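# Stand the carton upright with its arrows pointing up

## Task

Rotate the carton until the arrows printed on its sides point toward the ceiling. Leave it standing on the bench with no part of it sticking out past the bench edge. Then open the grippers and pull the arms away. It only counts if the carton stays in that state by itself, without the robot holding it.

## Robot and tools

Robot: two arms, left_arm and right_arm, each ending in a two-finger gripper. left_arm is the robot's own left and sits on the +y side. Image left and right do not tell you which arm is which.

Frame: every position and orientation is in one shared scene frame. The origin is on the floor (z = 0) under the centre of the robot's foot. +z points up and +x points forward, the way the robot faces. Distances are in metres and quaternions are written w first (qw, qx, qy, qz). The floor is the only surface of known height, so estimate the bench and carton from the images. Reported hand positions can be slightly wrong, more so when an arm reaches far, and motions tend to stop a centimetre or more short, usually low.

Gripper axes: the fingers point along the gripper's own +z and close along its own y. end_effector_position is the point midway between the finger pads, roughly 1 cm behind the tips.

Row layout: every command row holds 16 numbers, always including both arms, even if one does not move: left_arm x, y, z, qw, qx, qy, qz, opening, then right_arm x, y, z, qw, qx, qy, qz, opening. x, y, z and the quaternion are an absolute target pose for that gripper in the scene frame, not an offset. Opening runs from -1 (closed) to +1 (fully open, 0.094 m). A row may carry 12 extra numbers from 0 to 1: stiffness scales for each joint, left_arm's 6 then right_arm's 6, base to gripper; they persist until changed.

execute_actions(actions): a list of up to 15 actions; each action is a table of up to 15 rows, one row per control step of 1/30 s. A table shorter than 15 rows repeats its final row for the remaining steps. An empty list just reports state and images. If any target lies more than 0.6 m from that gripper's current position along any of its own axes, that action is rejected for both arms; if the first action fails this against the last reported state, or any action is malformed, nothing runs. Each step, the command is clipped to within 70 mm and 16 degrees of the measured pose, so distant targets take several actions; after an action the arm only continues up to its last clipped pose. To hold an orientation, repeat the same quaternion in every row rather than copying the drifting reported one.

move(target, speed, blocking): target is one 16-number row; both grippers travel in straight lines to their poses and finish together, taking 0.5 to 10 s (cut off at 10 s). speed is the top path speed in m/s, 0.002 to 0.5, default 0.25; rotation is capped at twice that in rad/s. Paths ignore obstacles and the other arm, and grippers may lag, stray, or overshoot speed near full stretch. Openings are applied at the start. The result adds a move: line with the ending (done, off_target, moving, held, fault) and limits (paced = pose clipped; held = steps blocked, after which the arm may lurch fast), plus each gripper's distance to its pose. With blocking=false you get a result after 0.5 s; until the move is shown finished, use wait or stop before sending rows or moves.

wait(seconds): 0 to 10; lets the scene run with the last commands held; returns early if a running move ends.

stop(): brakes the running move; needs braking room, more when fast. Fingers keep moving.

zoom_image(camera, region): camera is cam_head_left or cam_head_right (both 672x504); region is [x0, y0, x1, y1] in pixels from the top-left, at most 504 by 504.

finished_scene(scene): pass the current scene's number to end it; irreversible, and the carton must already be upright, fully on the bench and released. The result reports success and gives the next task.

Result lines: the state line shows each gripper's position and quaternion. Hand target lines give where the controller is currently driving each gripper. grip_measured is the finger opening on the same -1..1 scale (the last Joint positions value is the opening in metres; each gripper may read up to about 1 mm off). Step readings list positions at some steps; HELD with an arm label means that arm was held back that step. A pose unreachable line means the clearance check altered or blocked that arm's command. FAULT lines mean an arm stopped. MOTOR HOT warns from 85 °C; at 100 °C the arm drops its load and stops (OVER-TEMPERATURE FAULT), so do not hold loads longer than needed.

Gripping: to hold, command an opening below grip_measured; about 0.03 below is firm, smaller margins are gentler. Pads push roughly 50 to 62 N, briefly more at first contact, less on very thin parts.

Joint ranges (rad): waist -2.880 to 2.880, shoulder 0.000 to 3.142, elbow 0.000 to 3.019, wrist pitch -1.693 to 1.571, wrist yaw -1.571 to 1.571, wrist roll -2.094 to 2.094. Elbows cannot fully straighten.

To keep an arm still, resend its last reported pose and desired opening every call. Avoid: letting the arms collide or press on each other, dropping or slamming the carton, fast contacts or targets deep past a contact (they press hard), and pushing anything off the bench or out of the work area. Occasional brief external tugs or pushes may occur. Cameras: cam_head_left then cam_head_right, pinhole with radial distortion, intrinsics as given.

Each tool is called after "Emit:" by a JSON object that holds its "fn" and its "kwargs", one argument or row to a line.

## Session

Emit:
{"fn": "execute_actions", "kwargs": {
  "actions": []
}}

Scene clock: 0.00 s.
left_arm: end_effector_position=(+0.5659, -0.1502, +0.9829) grip_measured=-0.997 end_effector_quat_wxyz=(+0.065, +0.312, -0.944, +0.088) | right_arm: end_effector_position=(+0.5381, -0.7922, +0.9369) grip_measured=+1.000 end_effector_quat_wxyz=(+0.032, +0.328, -0.943, +0.049)
Joint positions: left_arm=[ 0.582  1.934  1.143  0.373 -0.765 -0.621  0.   ] | right_arm=[ 0.804  1.591  1.41  -0.005 -0.642 -1.155  0.094]
Joint velocities: left_arm=[-0.005 -0.015  0.007  0.012 -0.066 -0.007  0.   ] | right_arm=[-0.005  0.005  0.007  0.017 -0.007  0.022  0.   ]
Hand target (left_arm): +0.563, -0.150, +0.984; -0.067, -0.310, +0.944, -0.087
Hand target (right_arm): +0.538, -0.791, +0.936; -0.031, -0.327, +0.943, -0.048
Joint stiffness scale: left_arm=[1. 1. 1. 1. 1. 1.] | right_arm=[1. 1. 1. 1. 1. 1.]

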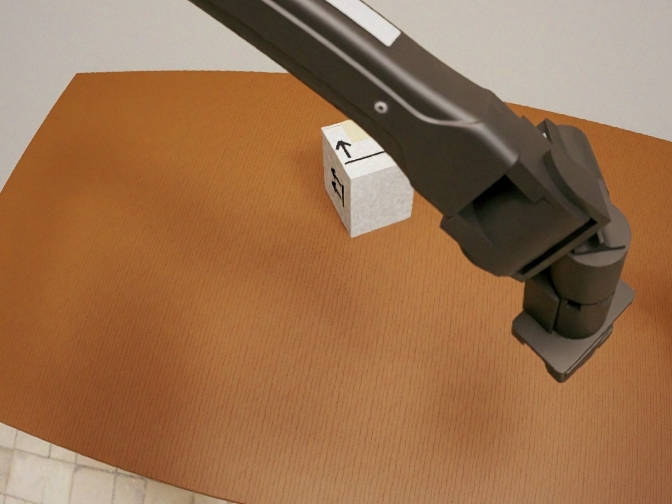

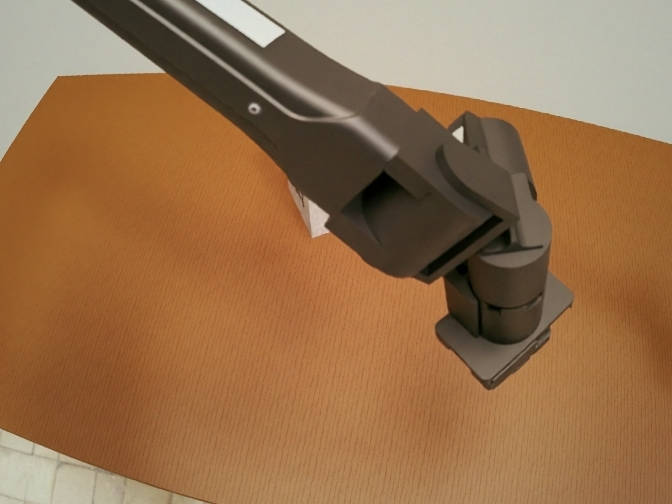

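Emit:
{"fn": "move", "kwargs": {
  "target": [0.65,0.3,0.98,0,0,0.924,-0.383,1,0.65,-0.3,0.98,-0.271,0.653,0.653,0.271,1],
  "speed": 0.35
}}

Emit:
{"fn": "zoom_image", "kwargs": {
  "camera": "cam_head_left",
  "region": [280,80,480,260]
}}

Emit:
{"fn": "zoom_image", "kwargs": {
  "camera": "cam_head_right",
  "region": [240,80,440,260]
}}

Scene clock: 5.83 s.
left_arm: end_effector_position=(+0.6430, +0.2899, +0.9806) grip_measured=+1.000 end_effector_quat_wxyz=(-0.004, -0.012, +0.922, -0.387) | right_arm: end_effector_position=(+0.6465, -0.3011, +0.9721) grip_measured=+1.000 end_effector_quat_wxyz=(-0.267, +0.655, +0.649, +0.279)
Joint positions: left_arm=[ 1.589  1.222  1.009 -0.297  0.749  0.474  0.094] | right_arm=[ 1.53   1.245  1.034 -0.289 -0.775  1.073  0.094]
Joint velocities: left_arm=[-0.015 -0.015 -0.012  0.007  0.007  0.081  0.   ] | right_arm=[ 0.005 -0.005 -0.002 -0.007  0.007  0.037  0.   ]
Hand target (left_arm): +0.648, +0.294, +0.985; +0.001, -0.008, +0.923, -0.386
Hand target (right_arm): +0.647, -0.301, +0.976; -0.264, +0.660, +0.646, +0.278
Off the commanded pose (left_arm): 0.012 m, 2 deg.
Off the commanded pose (right_arm): 0.009 m, 1 deg.
Joint stiffness scale: left_arm=[1. 1. 1. 1. 1. 1.] | right_arm=[1. 1. 1. 1. 1. 1.]
move: off_target (left_arm)

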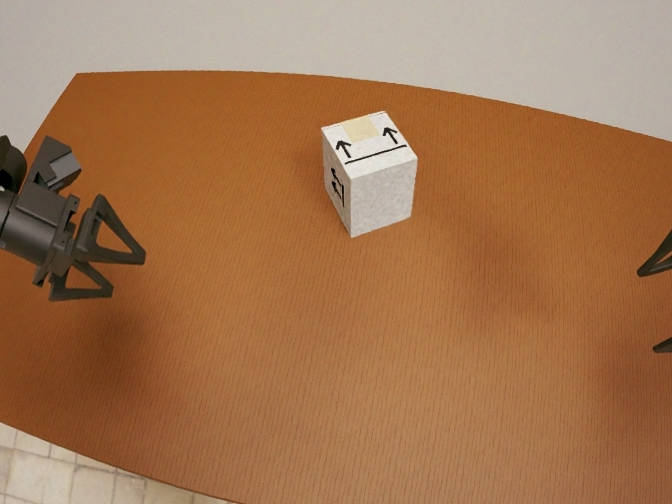

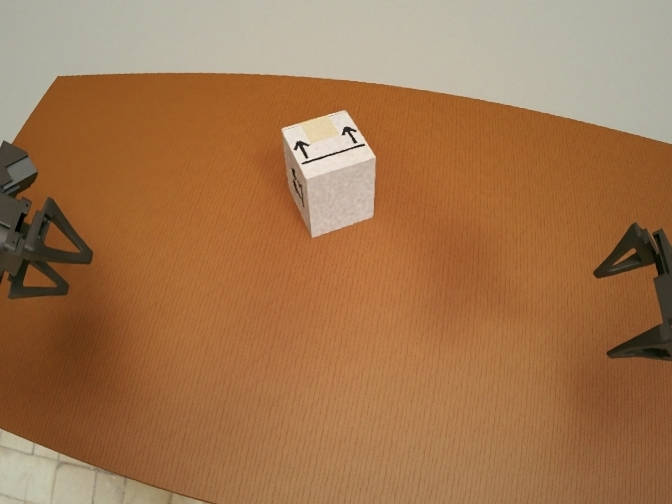

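Region (280, 80, 480, 260) of cam_head_left's 672x504 image, scaled by 2.520, with more detail than that image has; it fills the top 454 rows of this view, and the rest is white.

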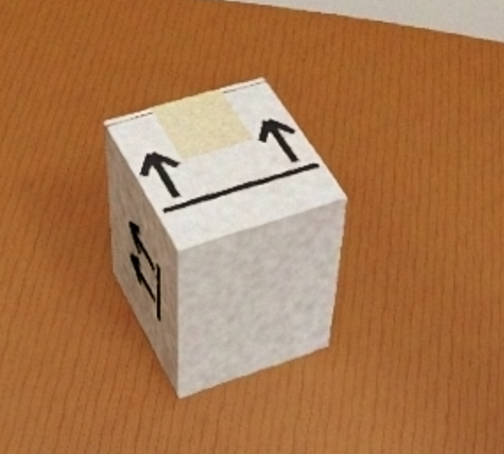

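Region (240, 80, 440, 260) of cam_head_right's 672x504 image, scaled by 2.520, with more detail than that image has; it fills the top 454 rows of this view, and the rest is white.

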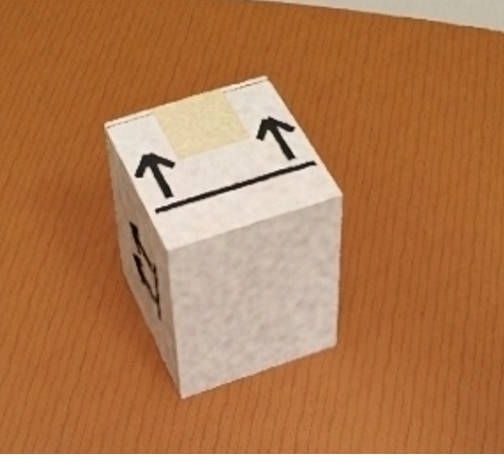

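Emit:
{"fn": "move", "kwargs": {
  "target": [0.88,0.06,0.95,0.206,0.778,-0.496,0.323,1,0.65,-0.3,0.98,-0.271,0.653,0.653,0.271,1],
  "speed": 0.3
}}

Scene clock: 13.67 s.
left_arm: end_effector_position=(+0.8848, +0.0777, +0.9502) grip_measured=+1.000 end_effector_quat_wxyz=(+0.197, +0.777, -0.503, +0.323) | right_arm: end_effector_position=(+0.6455, -0.3023, +0.9747) grip_measured=+1.000 end_effector_quat_wxyz=(-0.271, +0.658, +0.649, +0.268)
Joint positions: left_arm=[ 1.016  1.493  1.431  0.009  0.217 -1.712  0.094] | right_arm=[ 1.532  1.235  1.034 -0.312 -0.756  1.077  0.094]
Joint velocities: left_arm=[ 0.005  0.005  0.002  0.002 -0.007 -0.095  0.   ] | right_arm=[-0.034 -0.005  0.002 -0.012  0.007  0.007  0.   ]
Hand target (left_arm): +0.880, +0.062, +0.944; +0.204, +0.778, -0.500, +0.322
Hand target (right_arm): +0.650, -0.300, +0.980; -0.271, +0.653, +0.653, +0.271
Off the commanded pose (left_arm): 0.018 m, 1 deg.
Off the commanded pose (right_arm): 0.007 m, 1 deg.
Joint stiffness scale: left_arm=[1. 1. 1. 1. 1. 1.] | right_arm=[1. 1. 1. 1. 1. 1.]
move: off_target (left_arm)

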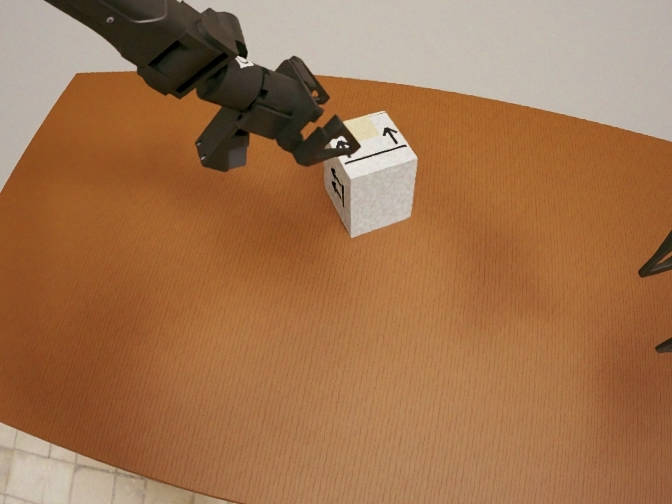

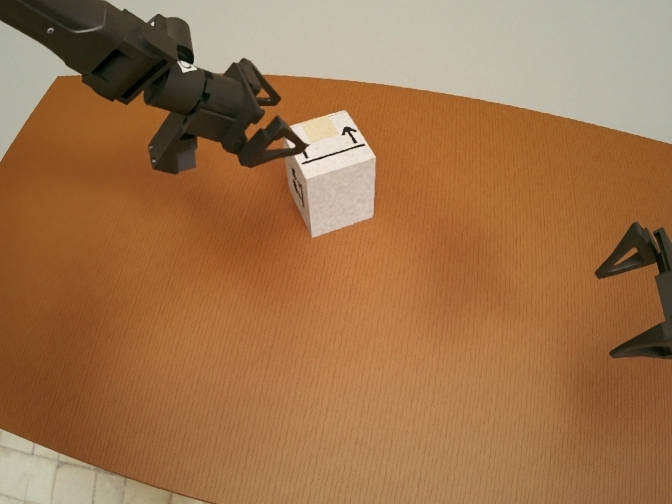

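Emit:
{"fn": "move", "kwargs": {
  "target": [0.97,0.045,0.88,0.206,0.778,-0.496,0.323,1,0.65,-0.3,0.98,-0.271,0.653,0.653,0.271,1],
  "speed": 0.12
}}

Emit:
{"fn": "zoom_image", "kwargs": {
  "camera": "cam_head_left",
  "region": [250,60,470,260]
}}

Emit:
{"fn": "zoom_image", "kwargs": {
  "camera": "cam_head_right",
  "region": [210,60,430,260]
}}

Scene clock: 20.40 s.
left_arm: end_effector_position=(+0.9755, +0.0607, +0.8852) grip_measured=+1.000 end_effector_quat_wxyz=(+0.195, +0.780, -0.499, +0.325) | right_arm: end_effector_position=(+0.6455, -0.3023, +0.9747) grip_measured=+1.000 end_effector_quat_wxyz=(-0.271, +0.658, +0.649, +0.268)
Joint positions: left_arm=[ 1.016  1.747  1.913 -0.21   0.217 -1.721  0.094] | right_arm=[ 1.532  1.235  1.034 -0.312 -0.756  1.077  0.094]
Joint velocities: left_arm=[-0.015 -0.005  0.002 -0.022  0.051  0.037  0.   ] | right_arm=[-0.015  0.015  0.007 -0.002 -0.081 -0.007  0.   ]
Hand target (left_arm): +0.970, +0.046, +0.879; +0.206, +0.779, -0.497, +0.323
Hand target (right_arm): +0.650, -0.300, +0.980; -0.271, +0.653, +0.653, +0.271
Off the commanded pose (left_arm): 0.017 m, 1 deg.
Off the commanded pose (right_arm): 0.007 m, 1 deg.
Joint stiffness scale: left_arm=[1. 1. 1. 1. 1. 1.] | right_arm=[1. 1. 1. 1. 1. 1.]
move: off_target (left_arm)

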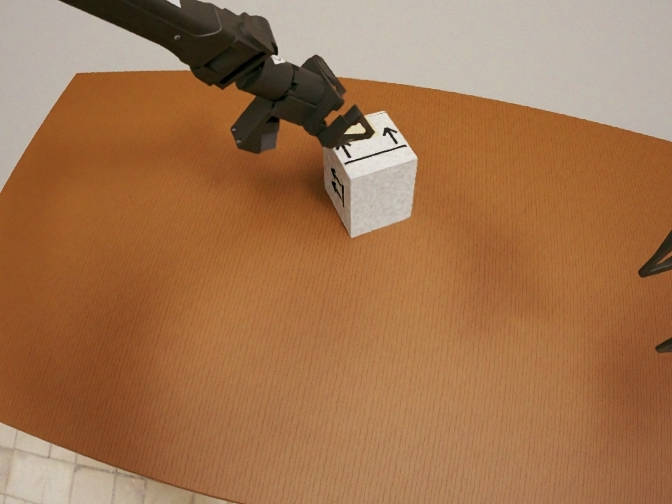

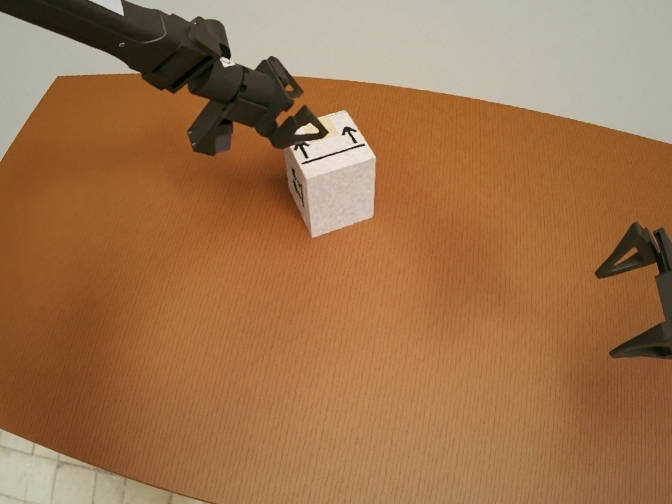

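Region (250, 60, 470, 260) of cam_head_left's 672x504 image, scaled by 2.291, with more detail than that image has; it fills the top 458 rows of this view, and the rest is white.

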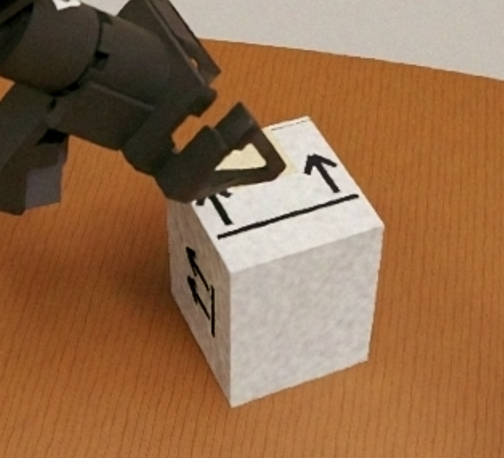

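Region (210, 60, 430, 260) of cam_head_right's 672x504 image, scaled by 2.291, with more detail than that image has; it fills the top 458 rows of this view, and the rest is white.

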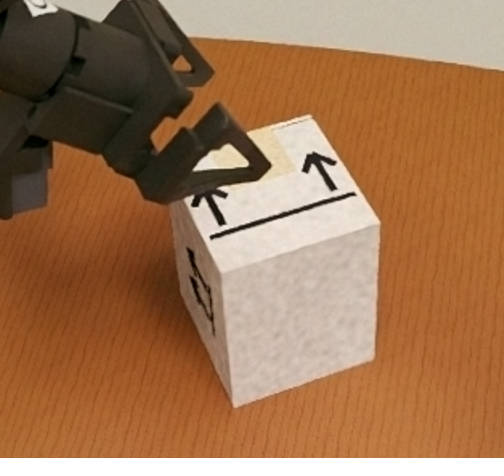

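Emit:
{"fn": "move", "kwargs": {
  "target": [0.965,0.045,0.825,0.206,0.778,-0.496,0.323,1,0.65,-0.3,0.98,-0.271,0.653,0.653,0.271,1],
  "speed": 0.04
}}

Emit:
{"fn": "zoom_image", "kwargs": {
  "camera": "cam_head_left",
  "region": [250,60,470,260]
}}

Scene clock: 24.53 s.
left_arm: end_effector_position=(+0.9765, +0.0417, +0.8464) grip_measured=+1.000 end_effector_quat_wxyz=(+0.204, +0.774, -0.496, +0.335) | right_arm: end_effector_position=(+0.6455, -0.3023, +0.9747) grip_measured=+1.000 end_effector_quat_wxyz=(-0.271, +0.658, +0.649, +0.268)
Joint positions: left_arm=[ 1.031  1.872  2.059 -0.231  0.262 -1.721  0.094] | right_arm=[ 1.532  1.235  1.034 -0.312 -0.756  1.077  0.094]
Joint velocities: left_arm=[-0.015 -0.005  0.017 -0.002 -0.139  0.051  0.   ] | right_arm=[-0.005 -0.015 -0.027 -0.007 -0.037 -0.022  0.   ]
Hand target (left_arm): +0.964, +0.046, +0.826; +0.206, +0.779, -0.496, +0.323
Hand target (right_arm): +0.650, -0.300, +0.980; -0.271, +0.653, +0.653, +0.271
Off the commanded pose (left_arm): 0.025 m, 1 deg.
Off the commanded pose (right_arm): 0.007 m, 1 deg.
Joint stiffness scale: left_arm=[1. 1. 1. 1. 1. 1.] | right_arm=[1. 1. 1. 1. 1. 1.]
move: off_target (left_arm)

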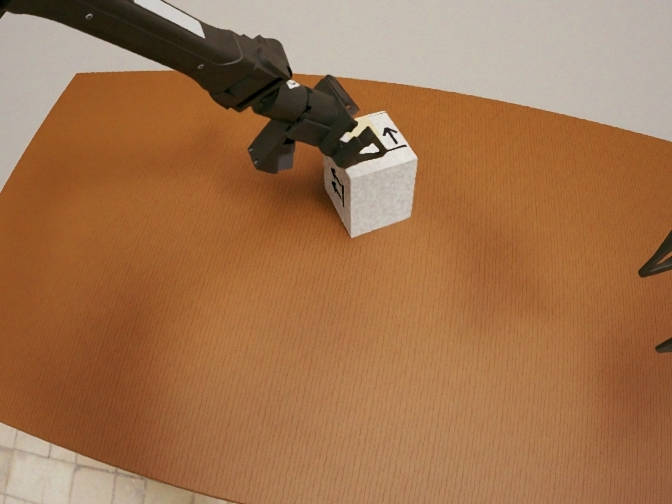

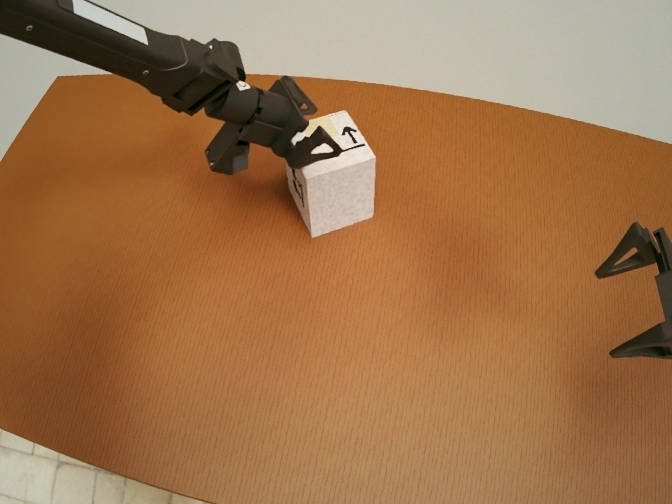

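Region (250, 60, 470, 260) of cam_head_left's 672x504 image, scaled by 2.291, with more detail than that image has; it fills the top 458 rows of this view, and the rest is white.

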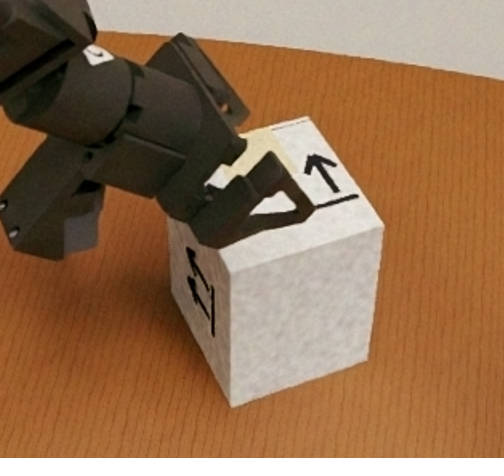

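Emit:
{"fn": "move", "kwargs": {
  "target": [0.905,0.018,0.82,0.206,0.778,-0.496,0.323,1,0.65,-0.3,0.98,-0.271,0.653,0.653,0.271,1],
  "speed": 0.04
}}

Scene clock: 28.80 s.
left_arm: end_effector_position=(+0.9093, +0.0134, +0.8286) grip_measured=+1.000 end_effector_quat_wxyz=(+0.211, +0.775, -0.498, +0.328) | right_arm: end_effector_position=(+0.6455, -0.3023, +0.9747) grip_measured=+1.000 end_effector_quat_wxyz=(-0.271, +0.658, +0.649, +0.268)
Joint positions: left_arm=[ 1.031  1.872  1.874 -0.066  0.26  -1.721  0.094] | right_arm=[ 1.532  1.235  1.034 -0.312 -0.756  1.077  0.094]
Joint velocities: left_arm=[ 0.005 -0.005  0.002  0.007 -0.095 -0.007  0.   ] | right_arm=[-0.005 -0.005  0.022 -0.012 -0.051 -0.007  0.   ]
Hand target (left_arm): +0.904, +0.019, +0.821; +0.206, +0.779, -0.497, +0.323
Hand target (right_arm): +0.650, -0.300, +0.980; -0.271, +0.653, +0.653, +0.271
Off the commanded pose (left_arm): 0.011 m, 1 deg.
Off the commanded pose (right_arm): 0.007 m, 1 deg.
Joint stiffness scale: left_arm=[1. 1. 1. 1. 1. 1.] | right_arm=[1. 1. 1. 1. 1. 1.]
move: off_target (left_arm)

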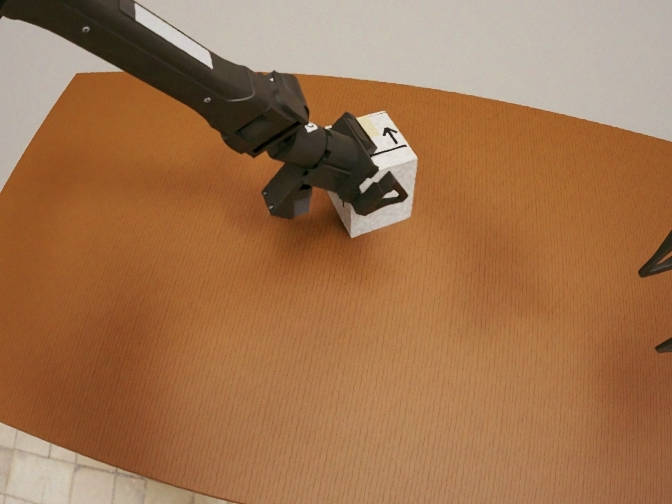

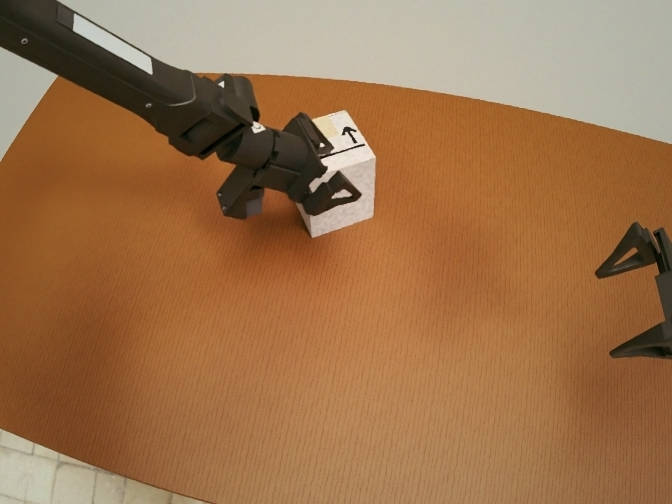

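Emit:
{"fn": "move", "kwargs": {
  "target": [1.005,0.062,0.835,0.206,0.778,-0.496,0.323,1,0.65,-0.3,0.98,-0.271,0.653,0.653,0.271,1],
  "speed": 0.1
}}

Emit:
{"fn": "move", "kwargs": {
  "target": [0.998,0.07,0.775,0.206,0.778,-0.496,0.323,1,0.65,-0.3,0.98,-0.271,0.653,0.653,0.271,1],
  "speed": 0.04
}}

Emit:
{"fn": "zoom_image", "kwargs": {
  "camera": "cam_head_right",
  "region": [210,60,430,260]
}}

Scene clock: 33.97 s.
left_arm: end_effector_position=(+1.0157, +0.0576, +0.8552) grip_measured=+1.000 end_effector_quat_wxyz=(+0.205, +0.775, -0.496, +0.334) | right_arm: end_effector_position=(+0.6455, -0.3023, +0.9747) grip_measured=+1.000 end_effector_quat_wxyz=(-0.271, +0.658, +0.649, +0.268)
Joint positions: left_arm=[ 1.031  1.903  2.224 -0.368  0.261 -1.721  0.094] | right_arm=[ 1.532  1.235  1.034 -0.312 -0.756  1.077  0.094]
Joint velocities: left_arm=[-0.015  0.005  0.002 -0.007 -0.007 -0.051  0.   ] | right_arm=[ 0.015 -0.015  0.017 -0.046 -0.022 -0.022  0.   ]
Hand target (left_arm): +1.005, +0.062, +0.835; +0.206, +0.779, -0.496, +0.323
Hand target (right_arm): +0.650, -0.300, +0.980; -0.271, +0.653, +0.653, +0.271
Off the commanded pose (left_arm): 0.023 m, 1 deg.
Off the commanded pose (right_arm): 0.007 m, 1 deg.
Joint stiffness scale: left_arm=[1. 1. 1. 1. 1. 1.] | right_arm=[1. 1. 1. 1. 1. 1.]
move: off_target (left_arm)

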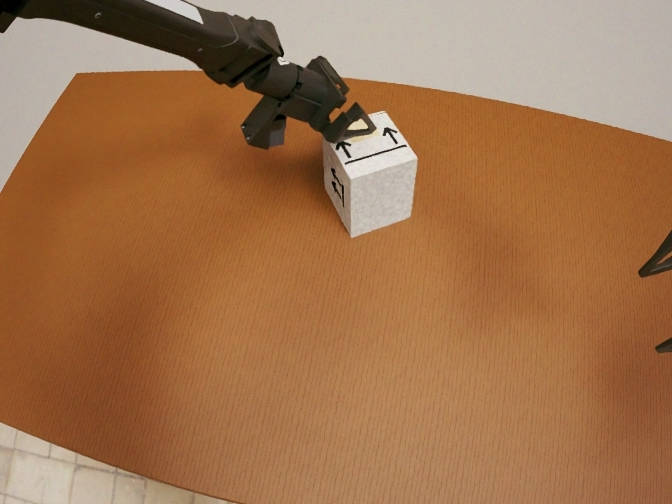

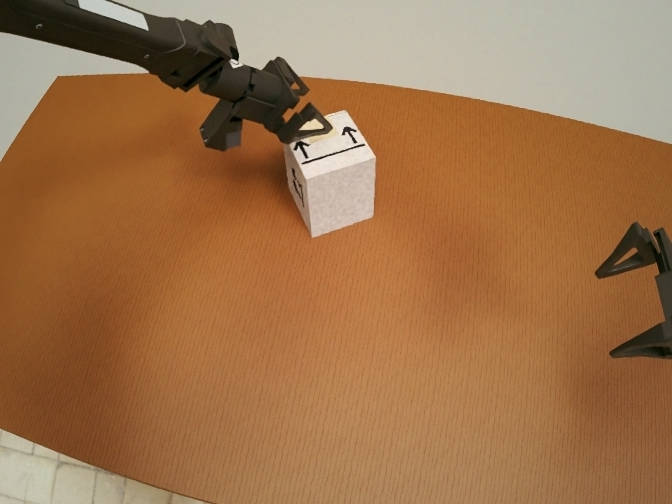

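Scene clock: 36.27 s.
left_arm: end_effector_position=(+1.0218, +0.0606, +0.8168) grip_measured=+1.000 end_effector_quat_wxyz=(+0.211, +0.771, -0.490, +0.347) | right_arm: end_effector_position=(+0.6455, -0.3023, +0.9747) grip_measured=+1.000 end_effector_quat_wxyz=(-0.271, +0.658, +0.649, +0.268)
Joint positions: left_arm=[ 1.068  2.044  2.442 -0.435  0.328 -1.729  0.094] | right_arm=[ 1.532  1.235  1.034 -0.312 -0.756  1.077  0.094]
Joint velocities: left_arm=[ 0.015 -0.005  0.002 -0.017 -0.037 -0.022  0.   ] | right_arm=[-0.024 -0.005 -0.017 -0.002  0.022 -0.051  0.   ]
Hand target (left_arm): +0.995, +0.072, +0.778; +0.206, +0.779, -0.496, +0.323
Hand target (right_arm): +0.650, -0.300, +0.980; -0.271, +0.653, +0.653, +0.271
Off the commanded pose (left_arm): 0.049 m, 3 deg.
Off the commanded pose (right_arm): 0.007 m, 1 deg.
Joint stiffness scale: left_arm=[1. 1. 1. 1. 1. 1.] | right_arm=[1. 1. 1. 1. 1. 1.]
move: off_target (left_arm)

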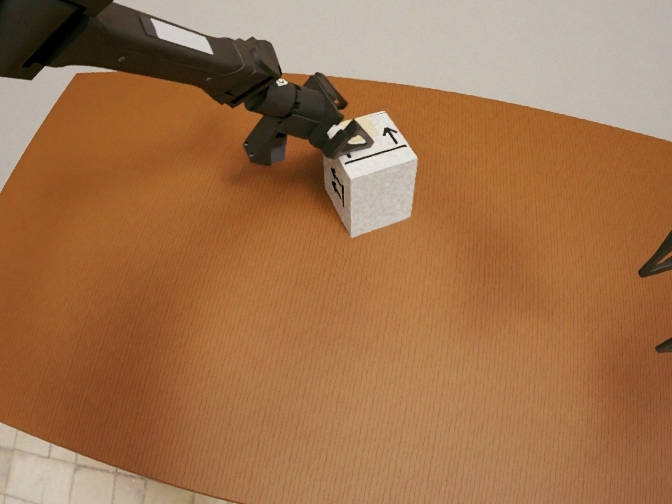

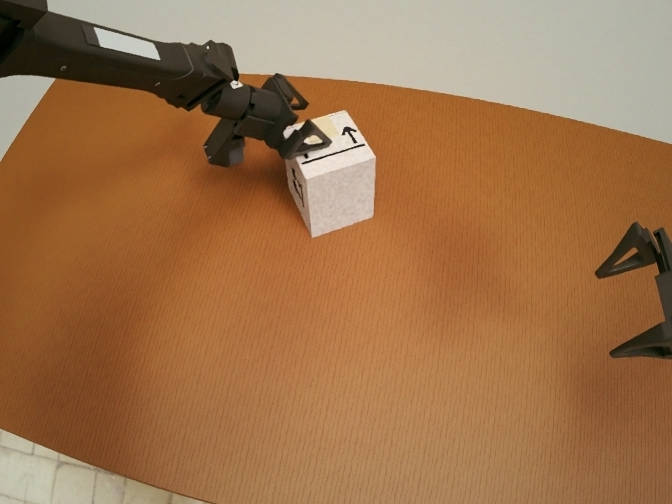

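Region (210, 60, 430, 260) of cam_head_right's 672x504 image, scaled by 2.291, with more detail than that image has; it fills the top 458 rows of this view, and the rest is white.

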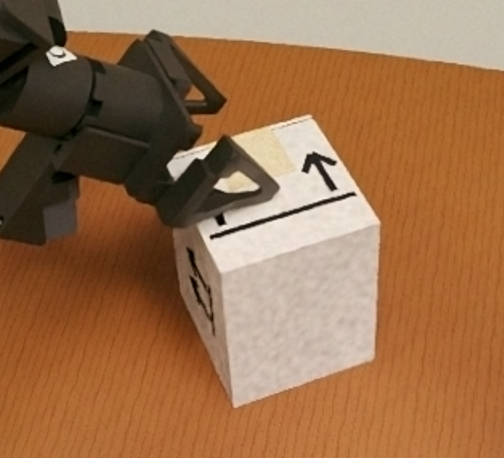

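Emit:
{"fn": "move", "kwargs": {
  "target": [0.945,0.045,0.785,0.206,0.778,-0.496,0.323,1,0.65,-0.3,0.98,-0.271,0.653,0.653,0.271,1],
  "speed": 0.04
}}

Emit:
{"fn": "zoom_image", "kwargs": {
  "camera": "cam_head_right",
  "region": [210,60,430,260]
}}

Scene clock: 41.47 s.
left_arm: end_effector_position=(+0.9813, +0.0498, +0.8164) grip_measured=+1.000 end_effector_quat_wxyz=(-0.200, -0.774, +0.485, -0.355) | right_arm: end_effector_position=(+0.6455, -0.3023, +0.9747) grip_measured=+1.000 end_effector_quat_wxyz=(-0.271, +0.658, +0.649, +0.268)
Joint positions: left_arm=[ 1.068  1.951  2.159 -0.213  0.326 -1.739  0.094] | right_arm=[ 1.532  1.235  1.034 -0.312 -0.756  1.077  0.094]
Joint velocities: left_arm=[-0.015 -0.024 -0.002 -0.017  0.022 -0.022  0.   ] | right_arm=[-0.005 -0.005  0.007  0.007  0.081 -0.022  0.   ]
Hand target (left_arm): +0.944, +0.046, +0.788; +0.207, +0.779, -0.497, +0.323
Hand target (right_arm): +0.650, -0.300, +0.980; -0.271, +0.653, +0.653, +0.271
Off the commanded pose (left_arm): 0.048 m, 4 deg.
Off the commanded pose (right_arm): 0.007 m, 1 deg.
Joint stiffness scale: left_arm=[1. 1. 1. 1. 1. 1.] | right_arm=[1. 1. 1. 1. 1. 1.]
move: off_target (left_arm)

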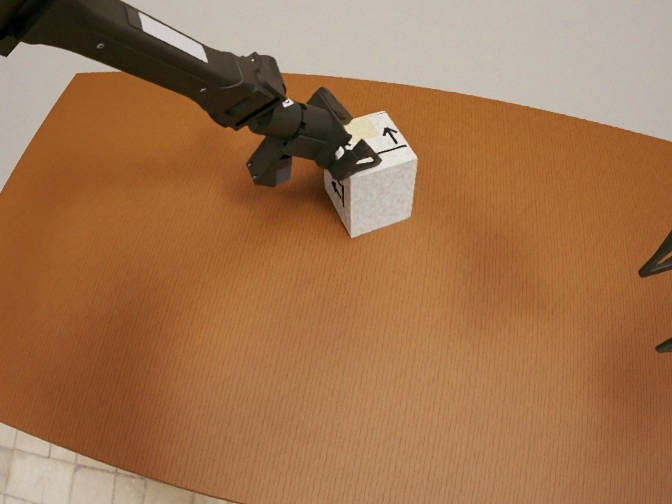

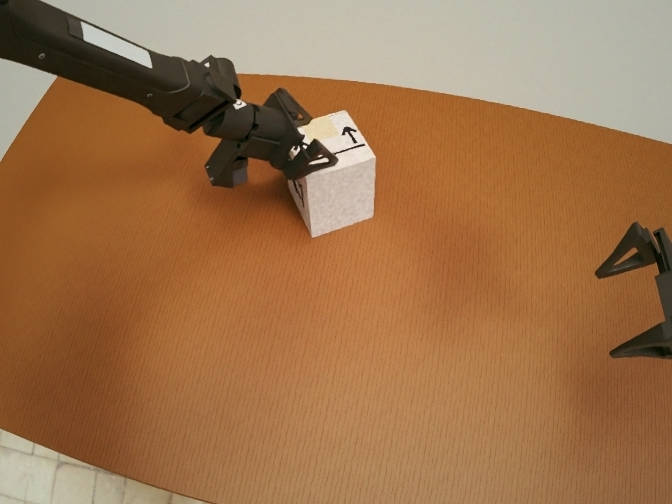

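Region (210, 60, 430, 260) of cam_head_right's 672x504 image, scaled by 2.291, with more detail than that image has; it fills the top 458 rows of this view, and the rest is white.

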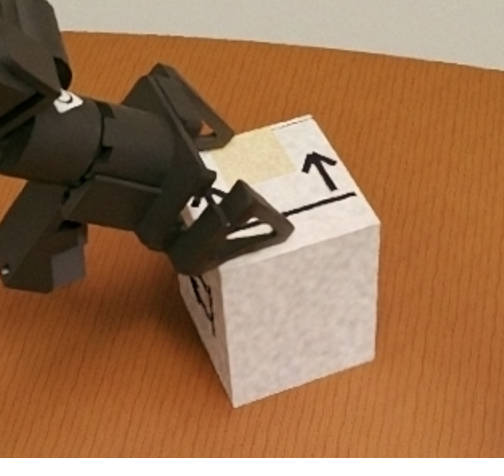

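Emit:
{"fn": "move", "kwargs": {
  "target": [0.995,0.062,0.82,0.206,0.778,-0.496,0.323,1,0.65,-0.3,0.98,-0.271,0.653,0.653,0.271,1],
  "speed": 0.06
}}

Emit:
{"fn": "move", "kwargs": {
  "target": [0.985,0.062,0.78,0.339,0.802,-0.433,0.231,1,0.65,-0.3,0.98,-0.271,0.653,0.653,0.271,1],
  "speed": 0.08
}}

Emit:
{"fn": "zoom_image", "kwargs": {
  "camera": "cam_head_right",
  "region": [210,60,430,260]
}}

Scene clock: 46.90 s.
left_arm: end_effector_position=(+0.9919, +0.0625, +0.8214) grip_measured=+1.000 end_effector_quat_wxyz=(+0.209, +0.780, -0.494, +0.323) | right_arm: end_effector_position=(+0.6455, -0.3023, +0.9747) grip_measured=+1.000 end_effector_quat_wxyz=(-0.271, +0.658, +0.649, +0.268)
Joint positions: left_arm=[ 1.067  1.95   2.236 -0.351  0.285 -1.731  0.094] | right_arm=[ 1.532  1.235  1.034 -0.312 -0.756  1.077  0.094]
Joint velocities: left_arm=[-0.005 -0.015 -0.002 -0.022  0.022 -0.051  0.   ] | right_arm=[ 0.015  0.005 -0.007  0.007 -0.007 -0.007  0.   ]
Hand target (left_arm): +0.995, +0.062, +0.820; +0.206, +0.778, -0.497, +0.323
Hand target (right_arm): +0.650, -0.300, +0.980; -0.271, +0.653, +0.653, +0.271
Off the commanded pose (left_arm): 0.003 m, 0 deg.
Off the commanded pose (right_arm): 0.007 m, 1 deg.
Joint stiffness scale: left_arm=[1. 1. 1. 1. 1. 1.] | right_arm=[1. 1. 1. 1. 1. 1.]
move: done

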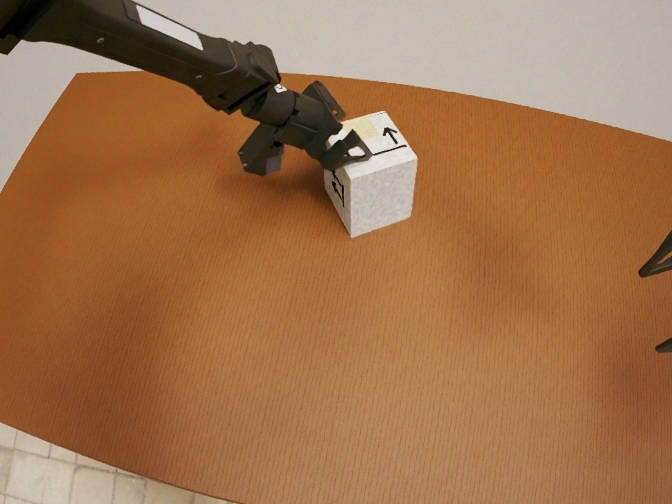

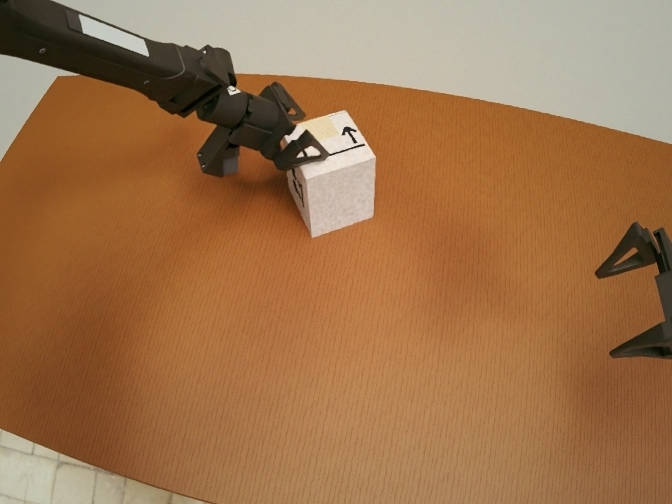

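Scene clock: 49.33 s.
left_arm: end_effector_position=(+1.0004, +0.0554, +0.8045) grip_measured=+1.000 end_effector_quat_wxyz=(+0.316, +0.804, -0.429, +0.263) | right_arm: end_effector_position=(+0.6455, -0.3023, +0.9747) grip_measured=+1.000 end_effector_quat_wxyz=(-0.271, +0.658, +0.649, +0.268)
Joint positions: left_arm=[ 1.083  2.251  2.883 -0.87   0.365 -1.894  0.094] | right_arm=[ 1.532  1.235  1.034 -0.312 -0.756  1.077  0.094]
Joint velocities: left_arm=[-0.005  0.005 -0.032 -0.007 -0.022 -0.081  0.   ] | right_arm=[-0.005  0.005  0.007 -0.002 -0.007 -0.037  0.   ]
Hand target (left_arm): +0.984, +0.063, +0.781; +0.314, +0.812, -0.424, +0.250
Hand target (right_arm): +0.650, -0.300, +0.980; -0.271, +0.653, +0.653, +0.271
Off the commanded pose (left_arm): 0.030 m, 4 deg.
Off the commanded pose (right_arm): 0.007 m, 1 deg.
Joint stiffness scale: left_arm=[1. 1. 1. 1. 1. 1.] | right_arm=[1. 1. 1. 1. 1. 1.]
elbow stopped short (left arm): the move would have taken joint 3 (elbow) straighter than the controller allows; a more bent joint 3 avoids this.
move: off_target (left_arm)

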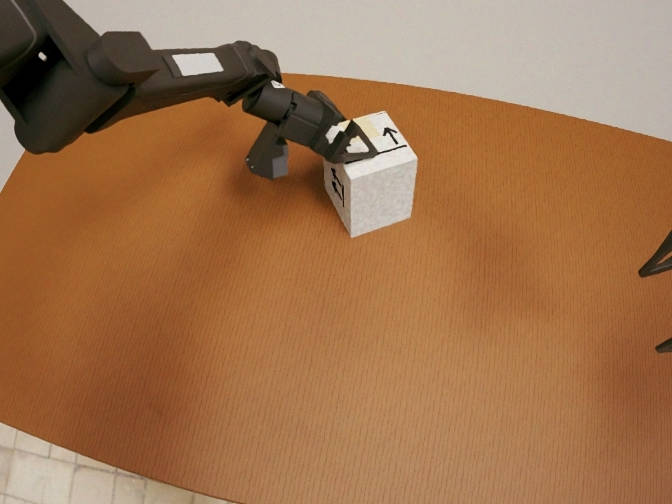

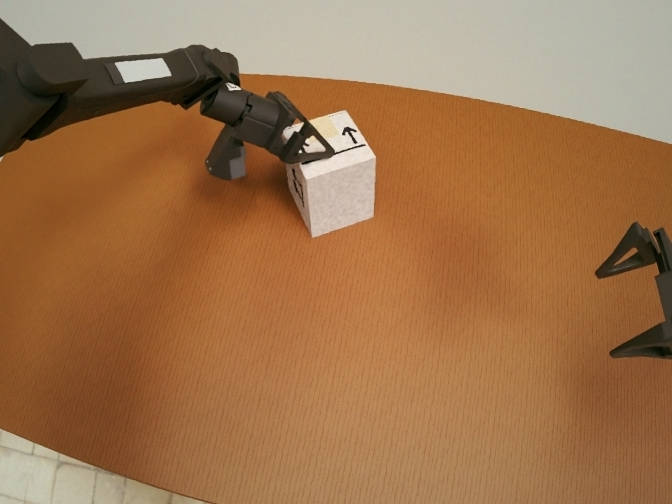

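Region (210, 60, 430, 260) of cam_head_right's 672x504 image, scaled by 2.291, with more detail than that image has; it fills the top 458 rows of this view, and the rest is white.

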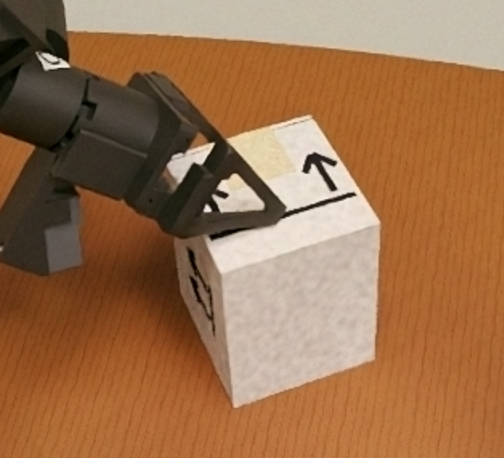

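Far finger is hooked. Pull.

Emit:
{"fn": "move", "kwargs": {
  "target": [0.935,0.035,0.79,0.339,0.802,-0.433,0.231,1,0.65,-0.3,0.98,-0.271,0.653,0.653,0.271,1],
  "speed": 0.03
}}

Scene clock: 52.87 s.
left_arm: end_effector_position=(+0.9586, +0.0436, +0.8041) grip_measured=+1.000 end_effector_quat_wxyz=(+0.327, +0.801, -0.433, +0.252) | right_arm: end_effector_position=(+0.6455, -0.3023, +0.9747) grip_measured=+1.000 end_effector_quat_wxyz=(-0.271, +0.658, +0.649, +0.268)
Joint positions: left_arm=[ 1.083  2.062  2.437 -0.648  0.365 -1.885  0.094] | right_arm=[ 1.532  1.235  1.034 -0.312 -0.756  1.077  0.094]
Joint velocities: left_arm=[-0.015 -0.005 -0.002 -0.002  0.066  0.007  0.   ] | right_arm=[-0.005 -0.024  0.002  0.002 -0.007  0.022  0.   ]
Hand target (left_arm): +0.934, +0.036, +0.792; +0.340, +0.802, -0.434, +0.231
Hand target (right_arm): +0.650, -0.300, +0.980; -0.271, +0.653, +0.653, +0.271
Off the commanded pose (left_arm): 0.029 m, 3 deg.
Off the commanded pose (right_arm): 0.007 m, 1 deg.
Joint stiffness scale: left_arm=[1. 1. 1. 1. 1. 1.] | right_arm=[1. 1. 1. 1. 1. 1.]
move: off_target (left_arm)

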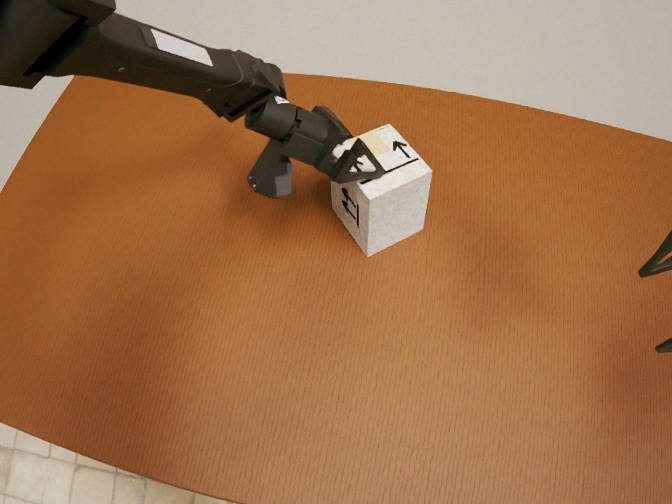

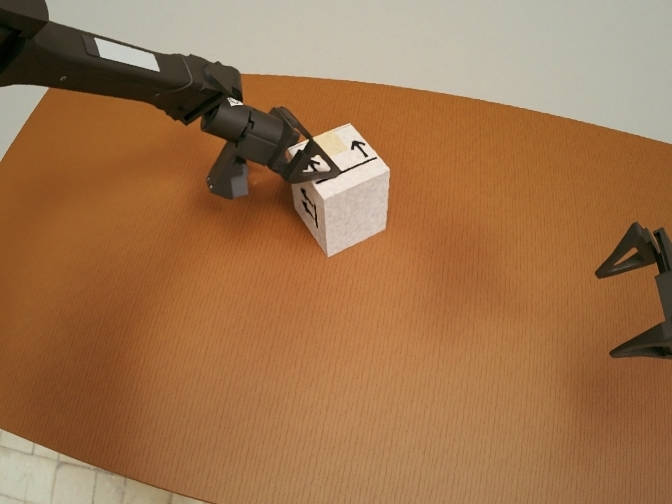

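Emit:
{"fn": "move", "kwargs": {
  "target": [0.95,0.04,0.795,0.339,0.802,-0.433,0.231,1,0.84,-0.07,0.77,0.099,0.239,0.893,0.37,-1]
}}

Scene clock: 59.90 s.
left_arm: end_effector_position=(+0.9608, +0.0474, +0.8089) grip_measured=+1.000 end_effector_quat_wxyz=(+0.335, +0.801, -0.434, +0.240) | right_arm: end_effector_position=(+0.8431, -0.0801, +0.7732) grip_measured=-0.979 end_effector_quat_wxyz=(-0.093, -0.249, -0.890, -0.369)
Joint positions: left_arm=[ 1.083  2.067  2.477 -0.71   0.362 -1.885  0.094] | right_arm=[ 1.97   1.892  1.74   0.15  -0.369  0.255  0.001]
Joint velocities: left_arm=[ 0.005 -0.005  0.007  0.002 -0.037 -0.022  0.   ] | right_arm=[-0.015 -0.015 -0.007 -0.002  0.051 -0.022  0.001]
Hand target (left_arm): +0.949, +0.040, +0.796; +0.339, +0.802, -0.433, +0.232
Hand target (right_arm): +0.843, -0.075, +0.771; +0.099, +0.242, +0.892, +0.370
Off the commanded pose (left_arm): 0.019 m, 1 deg.
Off the commanded pose (right_arm): 0.011 m, 1 deg.
Joint stiffness scale: left_arm=[1. 1. 1. 1. 1. 1.] | right_arm=[1. 1. 1. 1. 1. 1.]
move: off_target (left_arm, right_arm)

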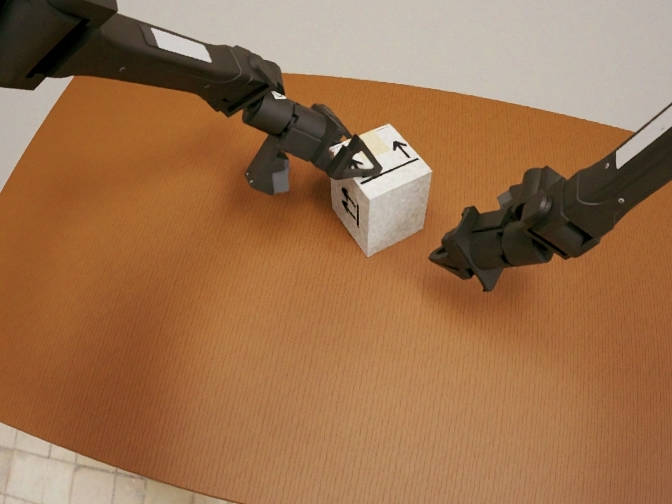

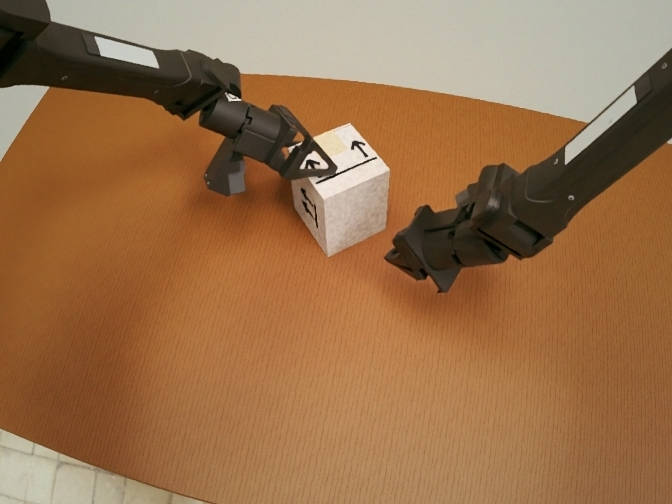

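Emit:
{"fn": "move", "kwargs": {
  "target": [0.95,0.04,0.795,0.339,0.802,-0.433,0.231,1,0.885,-0.035,0.715,0.13,0.224,0.837,0.483,-1],
  "speed": 0.08
}}

Emit:
{"fn": "zoom_image", "kwargs": {
  "camera": "cam_head_left",
  "region": [300,110,520,310]
}}

Emit:
{"fn": "zoom_image", "kwargs": {
  "camera": "cam_head_right",
  "region": [260,110,480,310]
}}

Scene clock: 65.03 s.
left_arm: end_effector_position=(+0.9610, +0.0474, +0.8090) grip_measured=+1.000 end_effector_quat_wxyz=(+0.335, +0.801, -0.434, +0.241) | right_arm: end_effector_position=(+0.8895, -0.0284, +0.7268) grip_measured=-0.979 end_effector_quat_wxyz=(-0.137, -0.216, -0.835, -0.487)
Joint positions: left_arm=[ 1.083  2.067  2.477 -0.71   0.362 -1.885  0.094] | right_arm=[ 1.97   2.184  2.208  0.06  -0.637  0.255  0.001]
Joint velocities: left_arm=[ 0.005 -0.005 -0.007  0.007  0.022  0.007  0.   ] | right_arm=[-0.015  0.005  0.027  0.002  0.095 -0.022  0.   ]
Hand target (left_arm): +0.949, +0.040, +0.796; +0.339, +0.802, -0.433, +0.231
Hand target (right_arm): +0.885, -0.037, +0.717; +0.131, +0.223, +0.837, +0.483
Off the commanded pose (left_arm): 0.019 m, 1 deg.
Off the commanded pose (right_arm): 0.014 m, 1 deg.
Joint stiffness scale: left_arm=[1. 1. 1. 1. 1. 1.] | right_arm=[1. 1. 1. 1. 1. 1.]
move: off_target (left_arm, right_arm)

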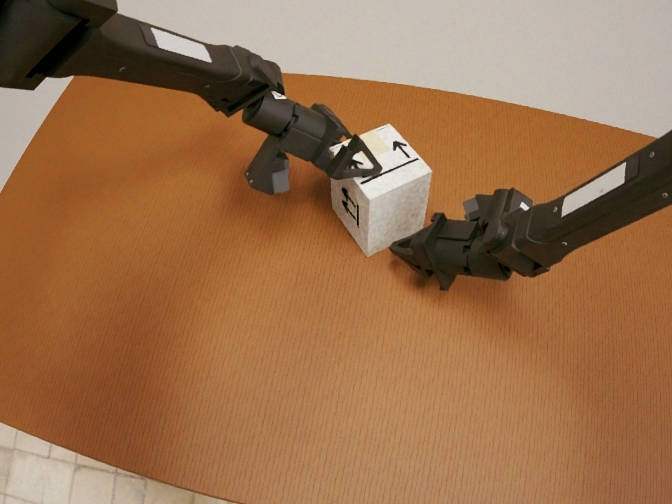

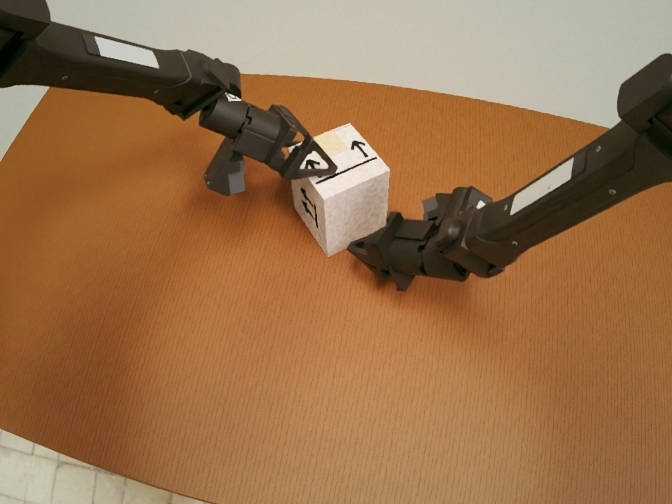

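Region (300, 110, 520, 310) of cam_head_left's 672x504 image, scaled by 2.291, with more detail than that image has; it fills the top 458 rows of this view, and the rest is white.

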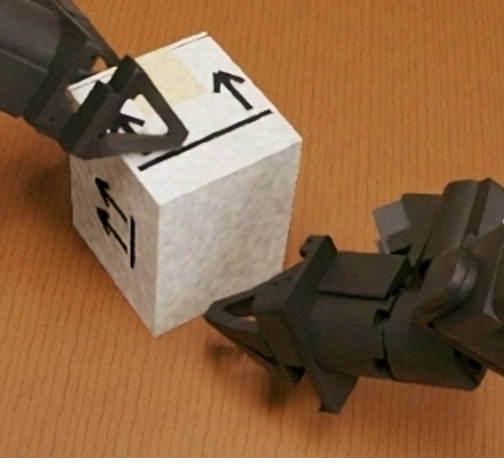

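Region (260, 110, 480, 310) of cam_head_right's 672x504 image, scaled by 2.291, with more detail than that image has; it fills the top 458 rows of this view, and the rest is white.

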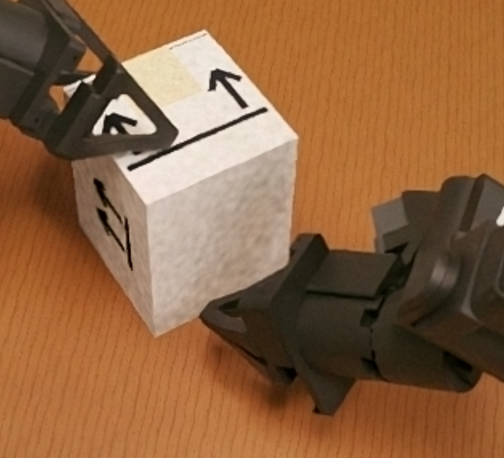

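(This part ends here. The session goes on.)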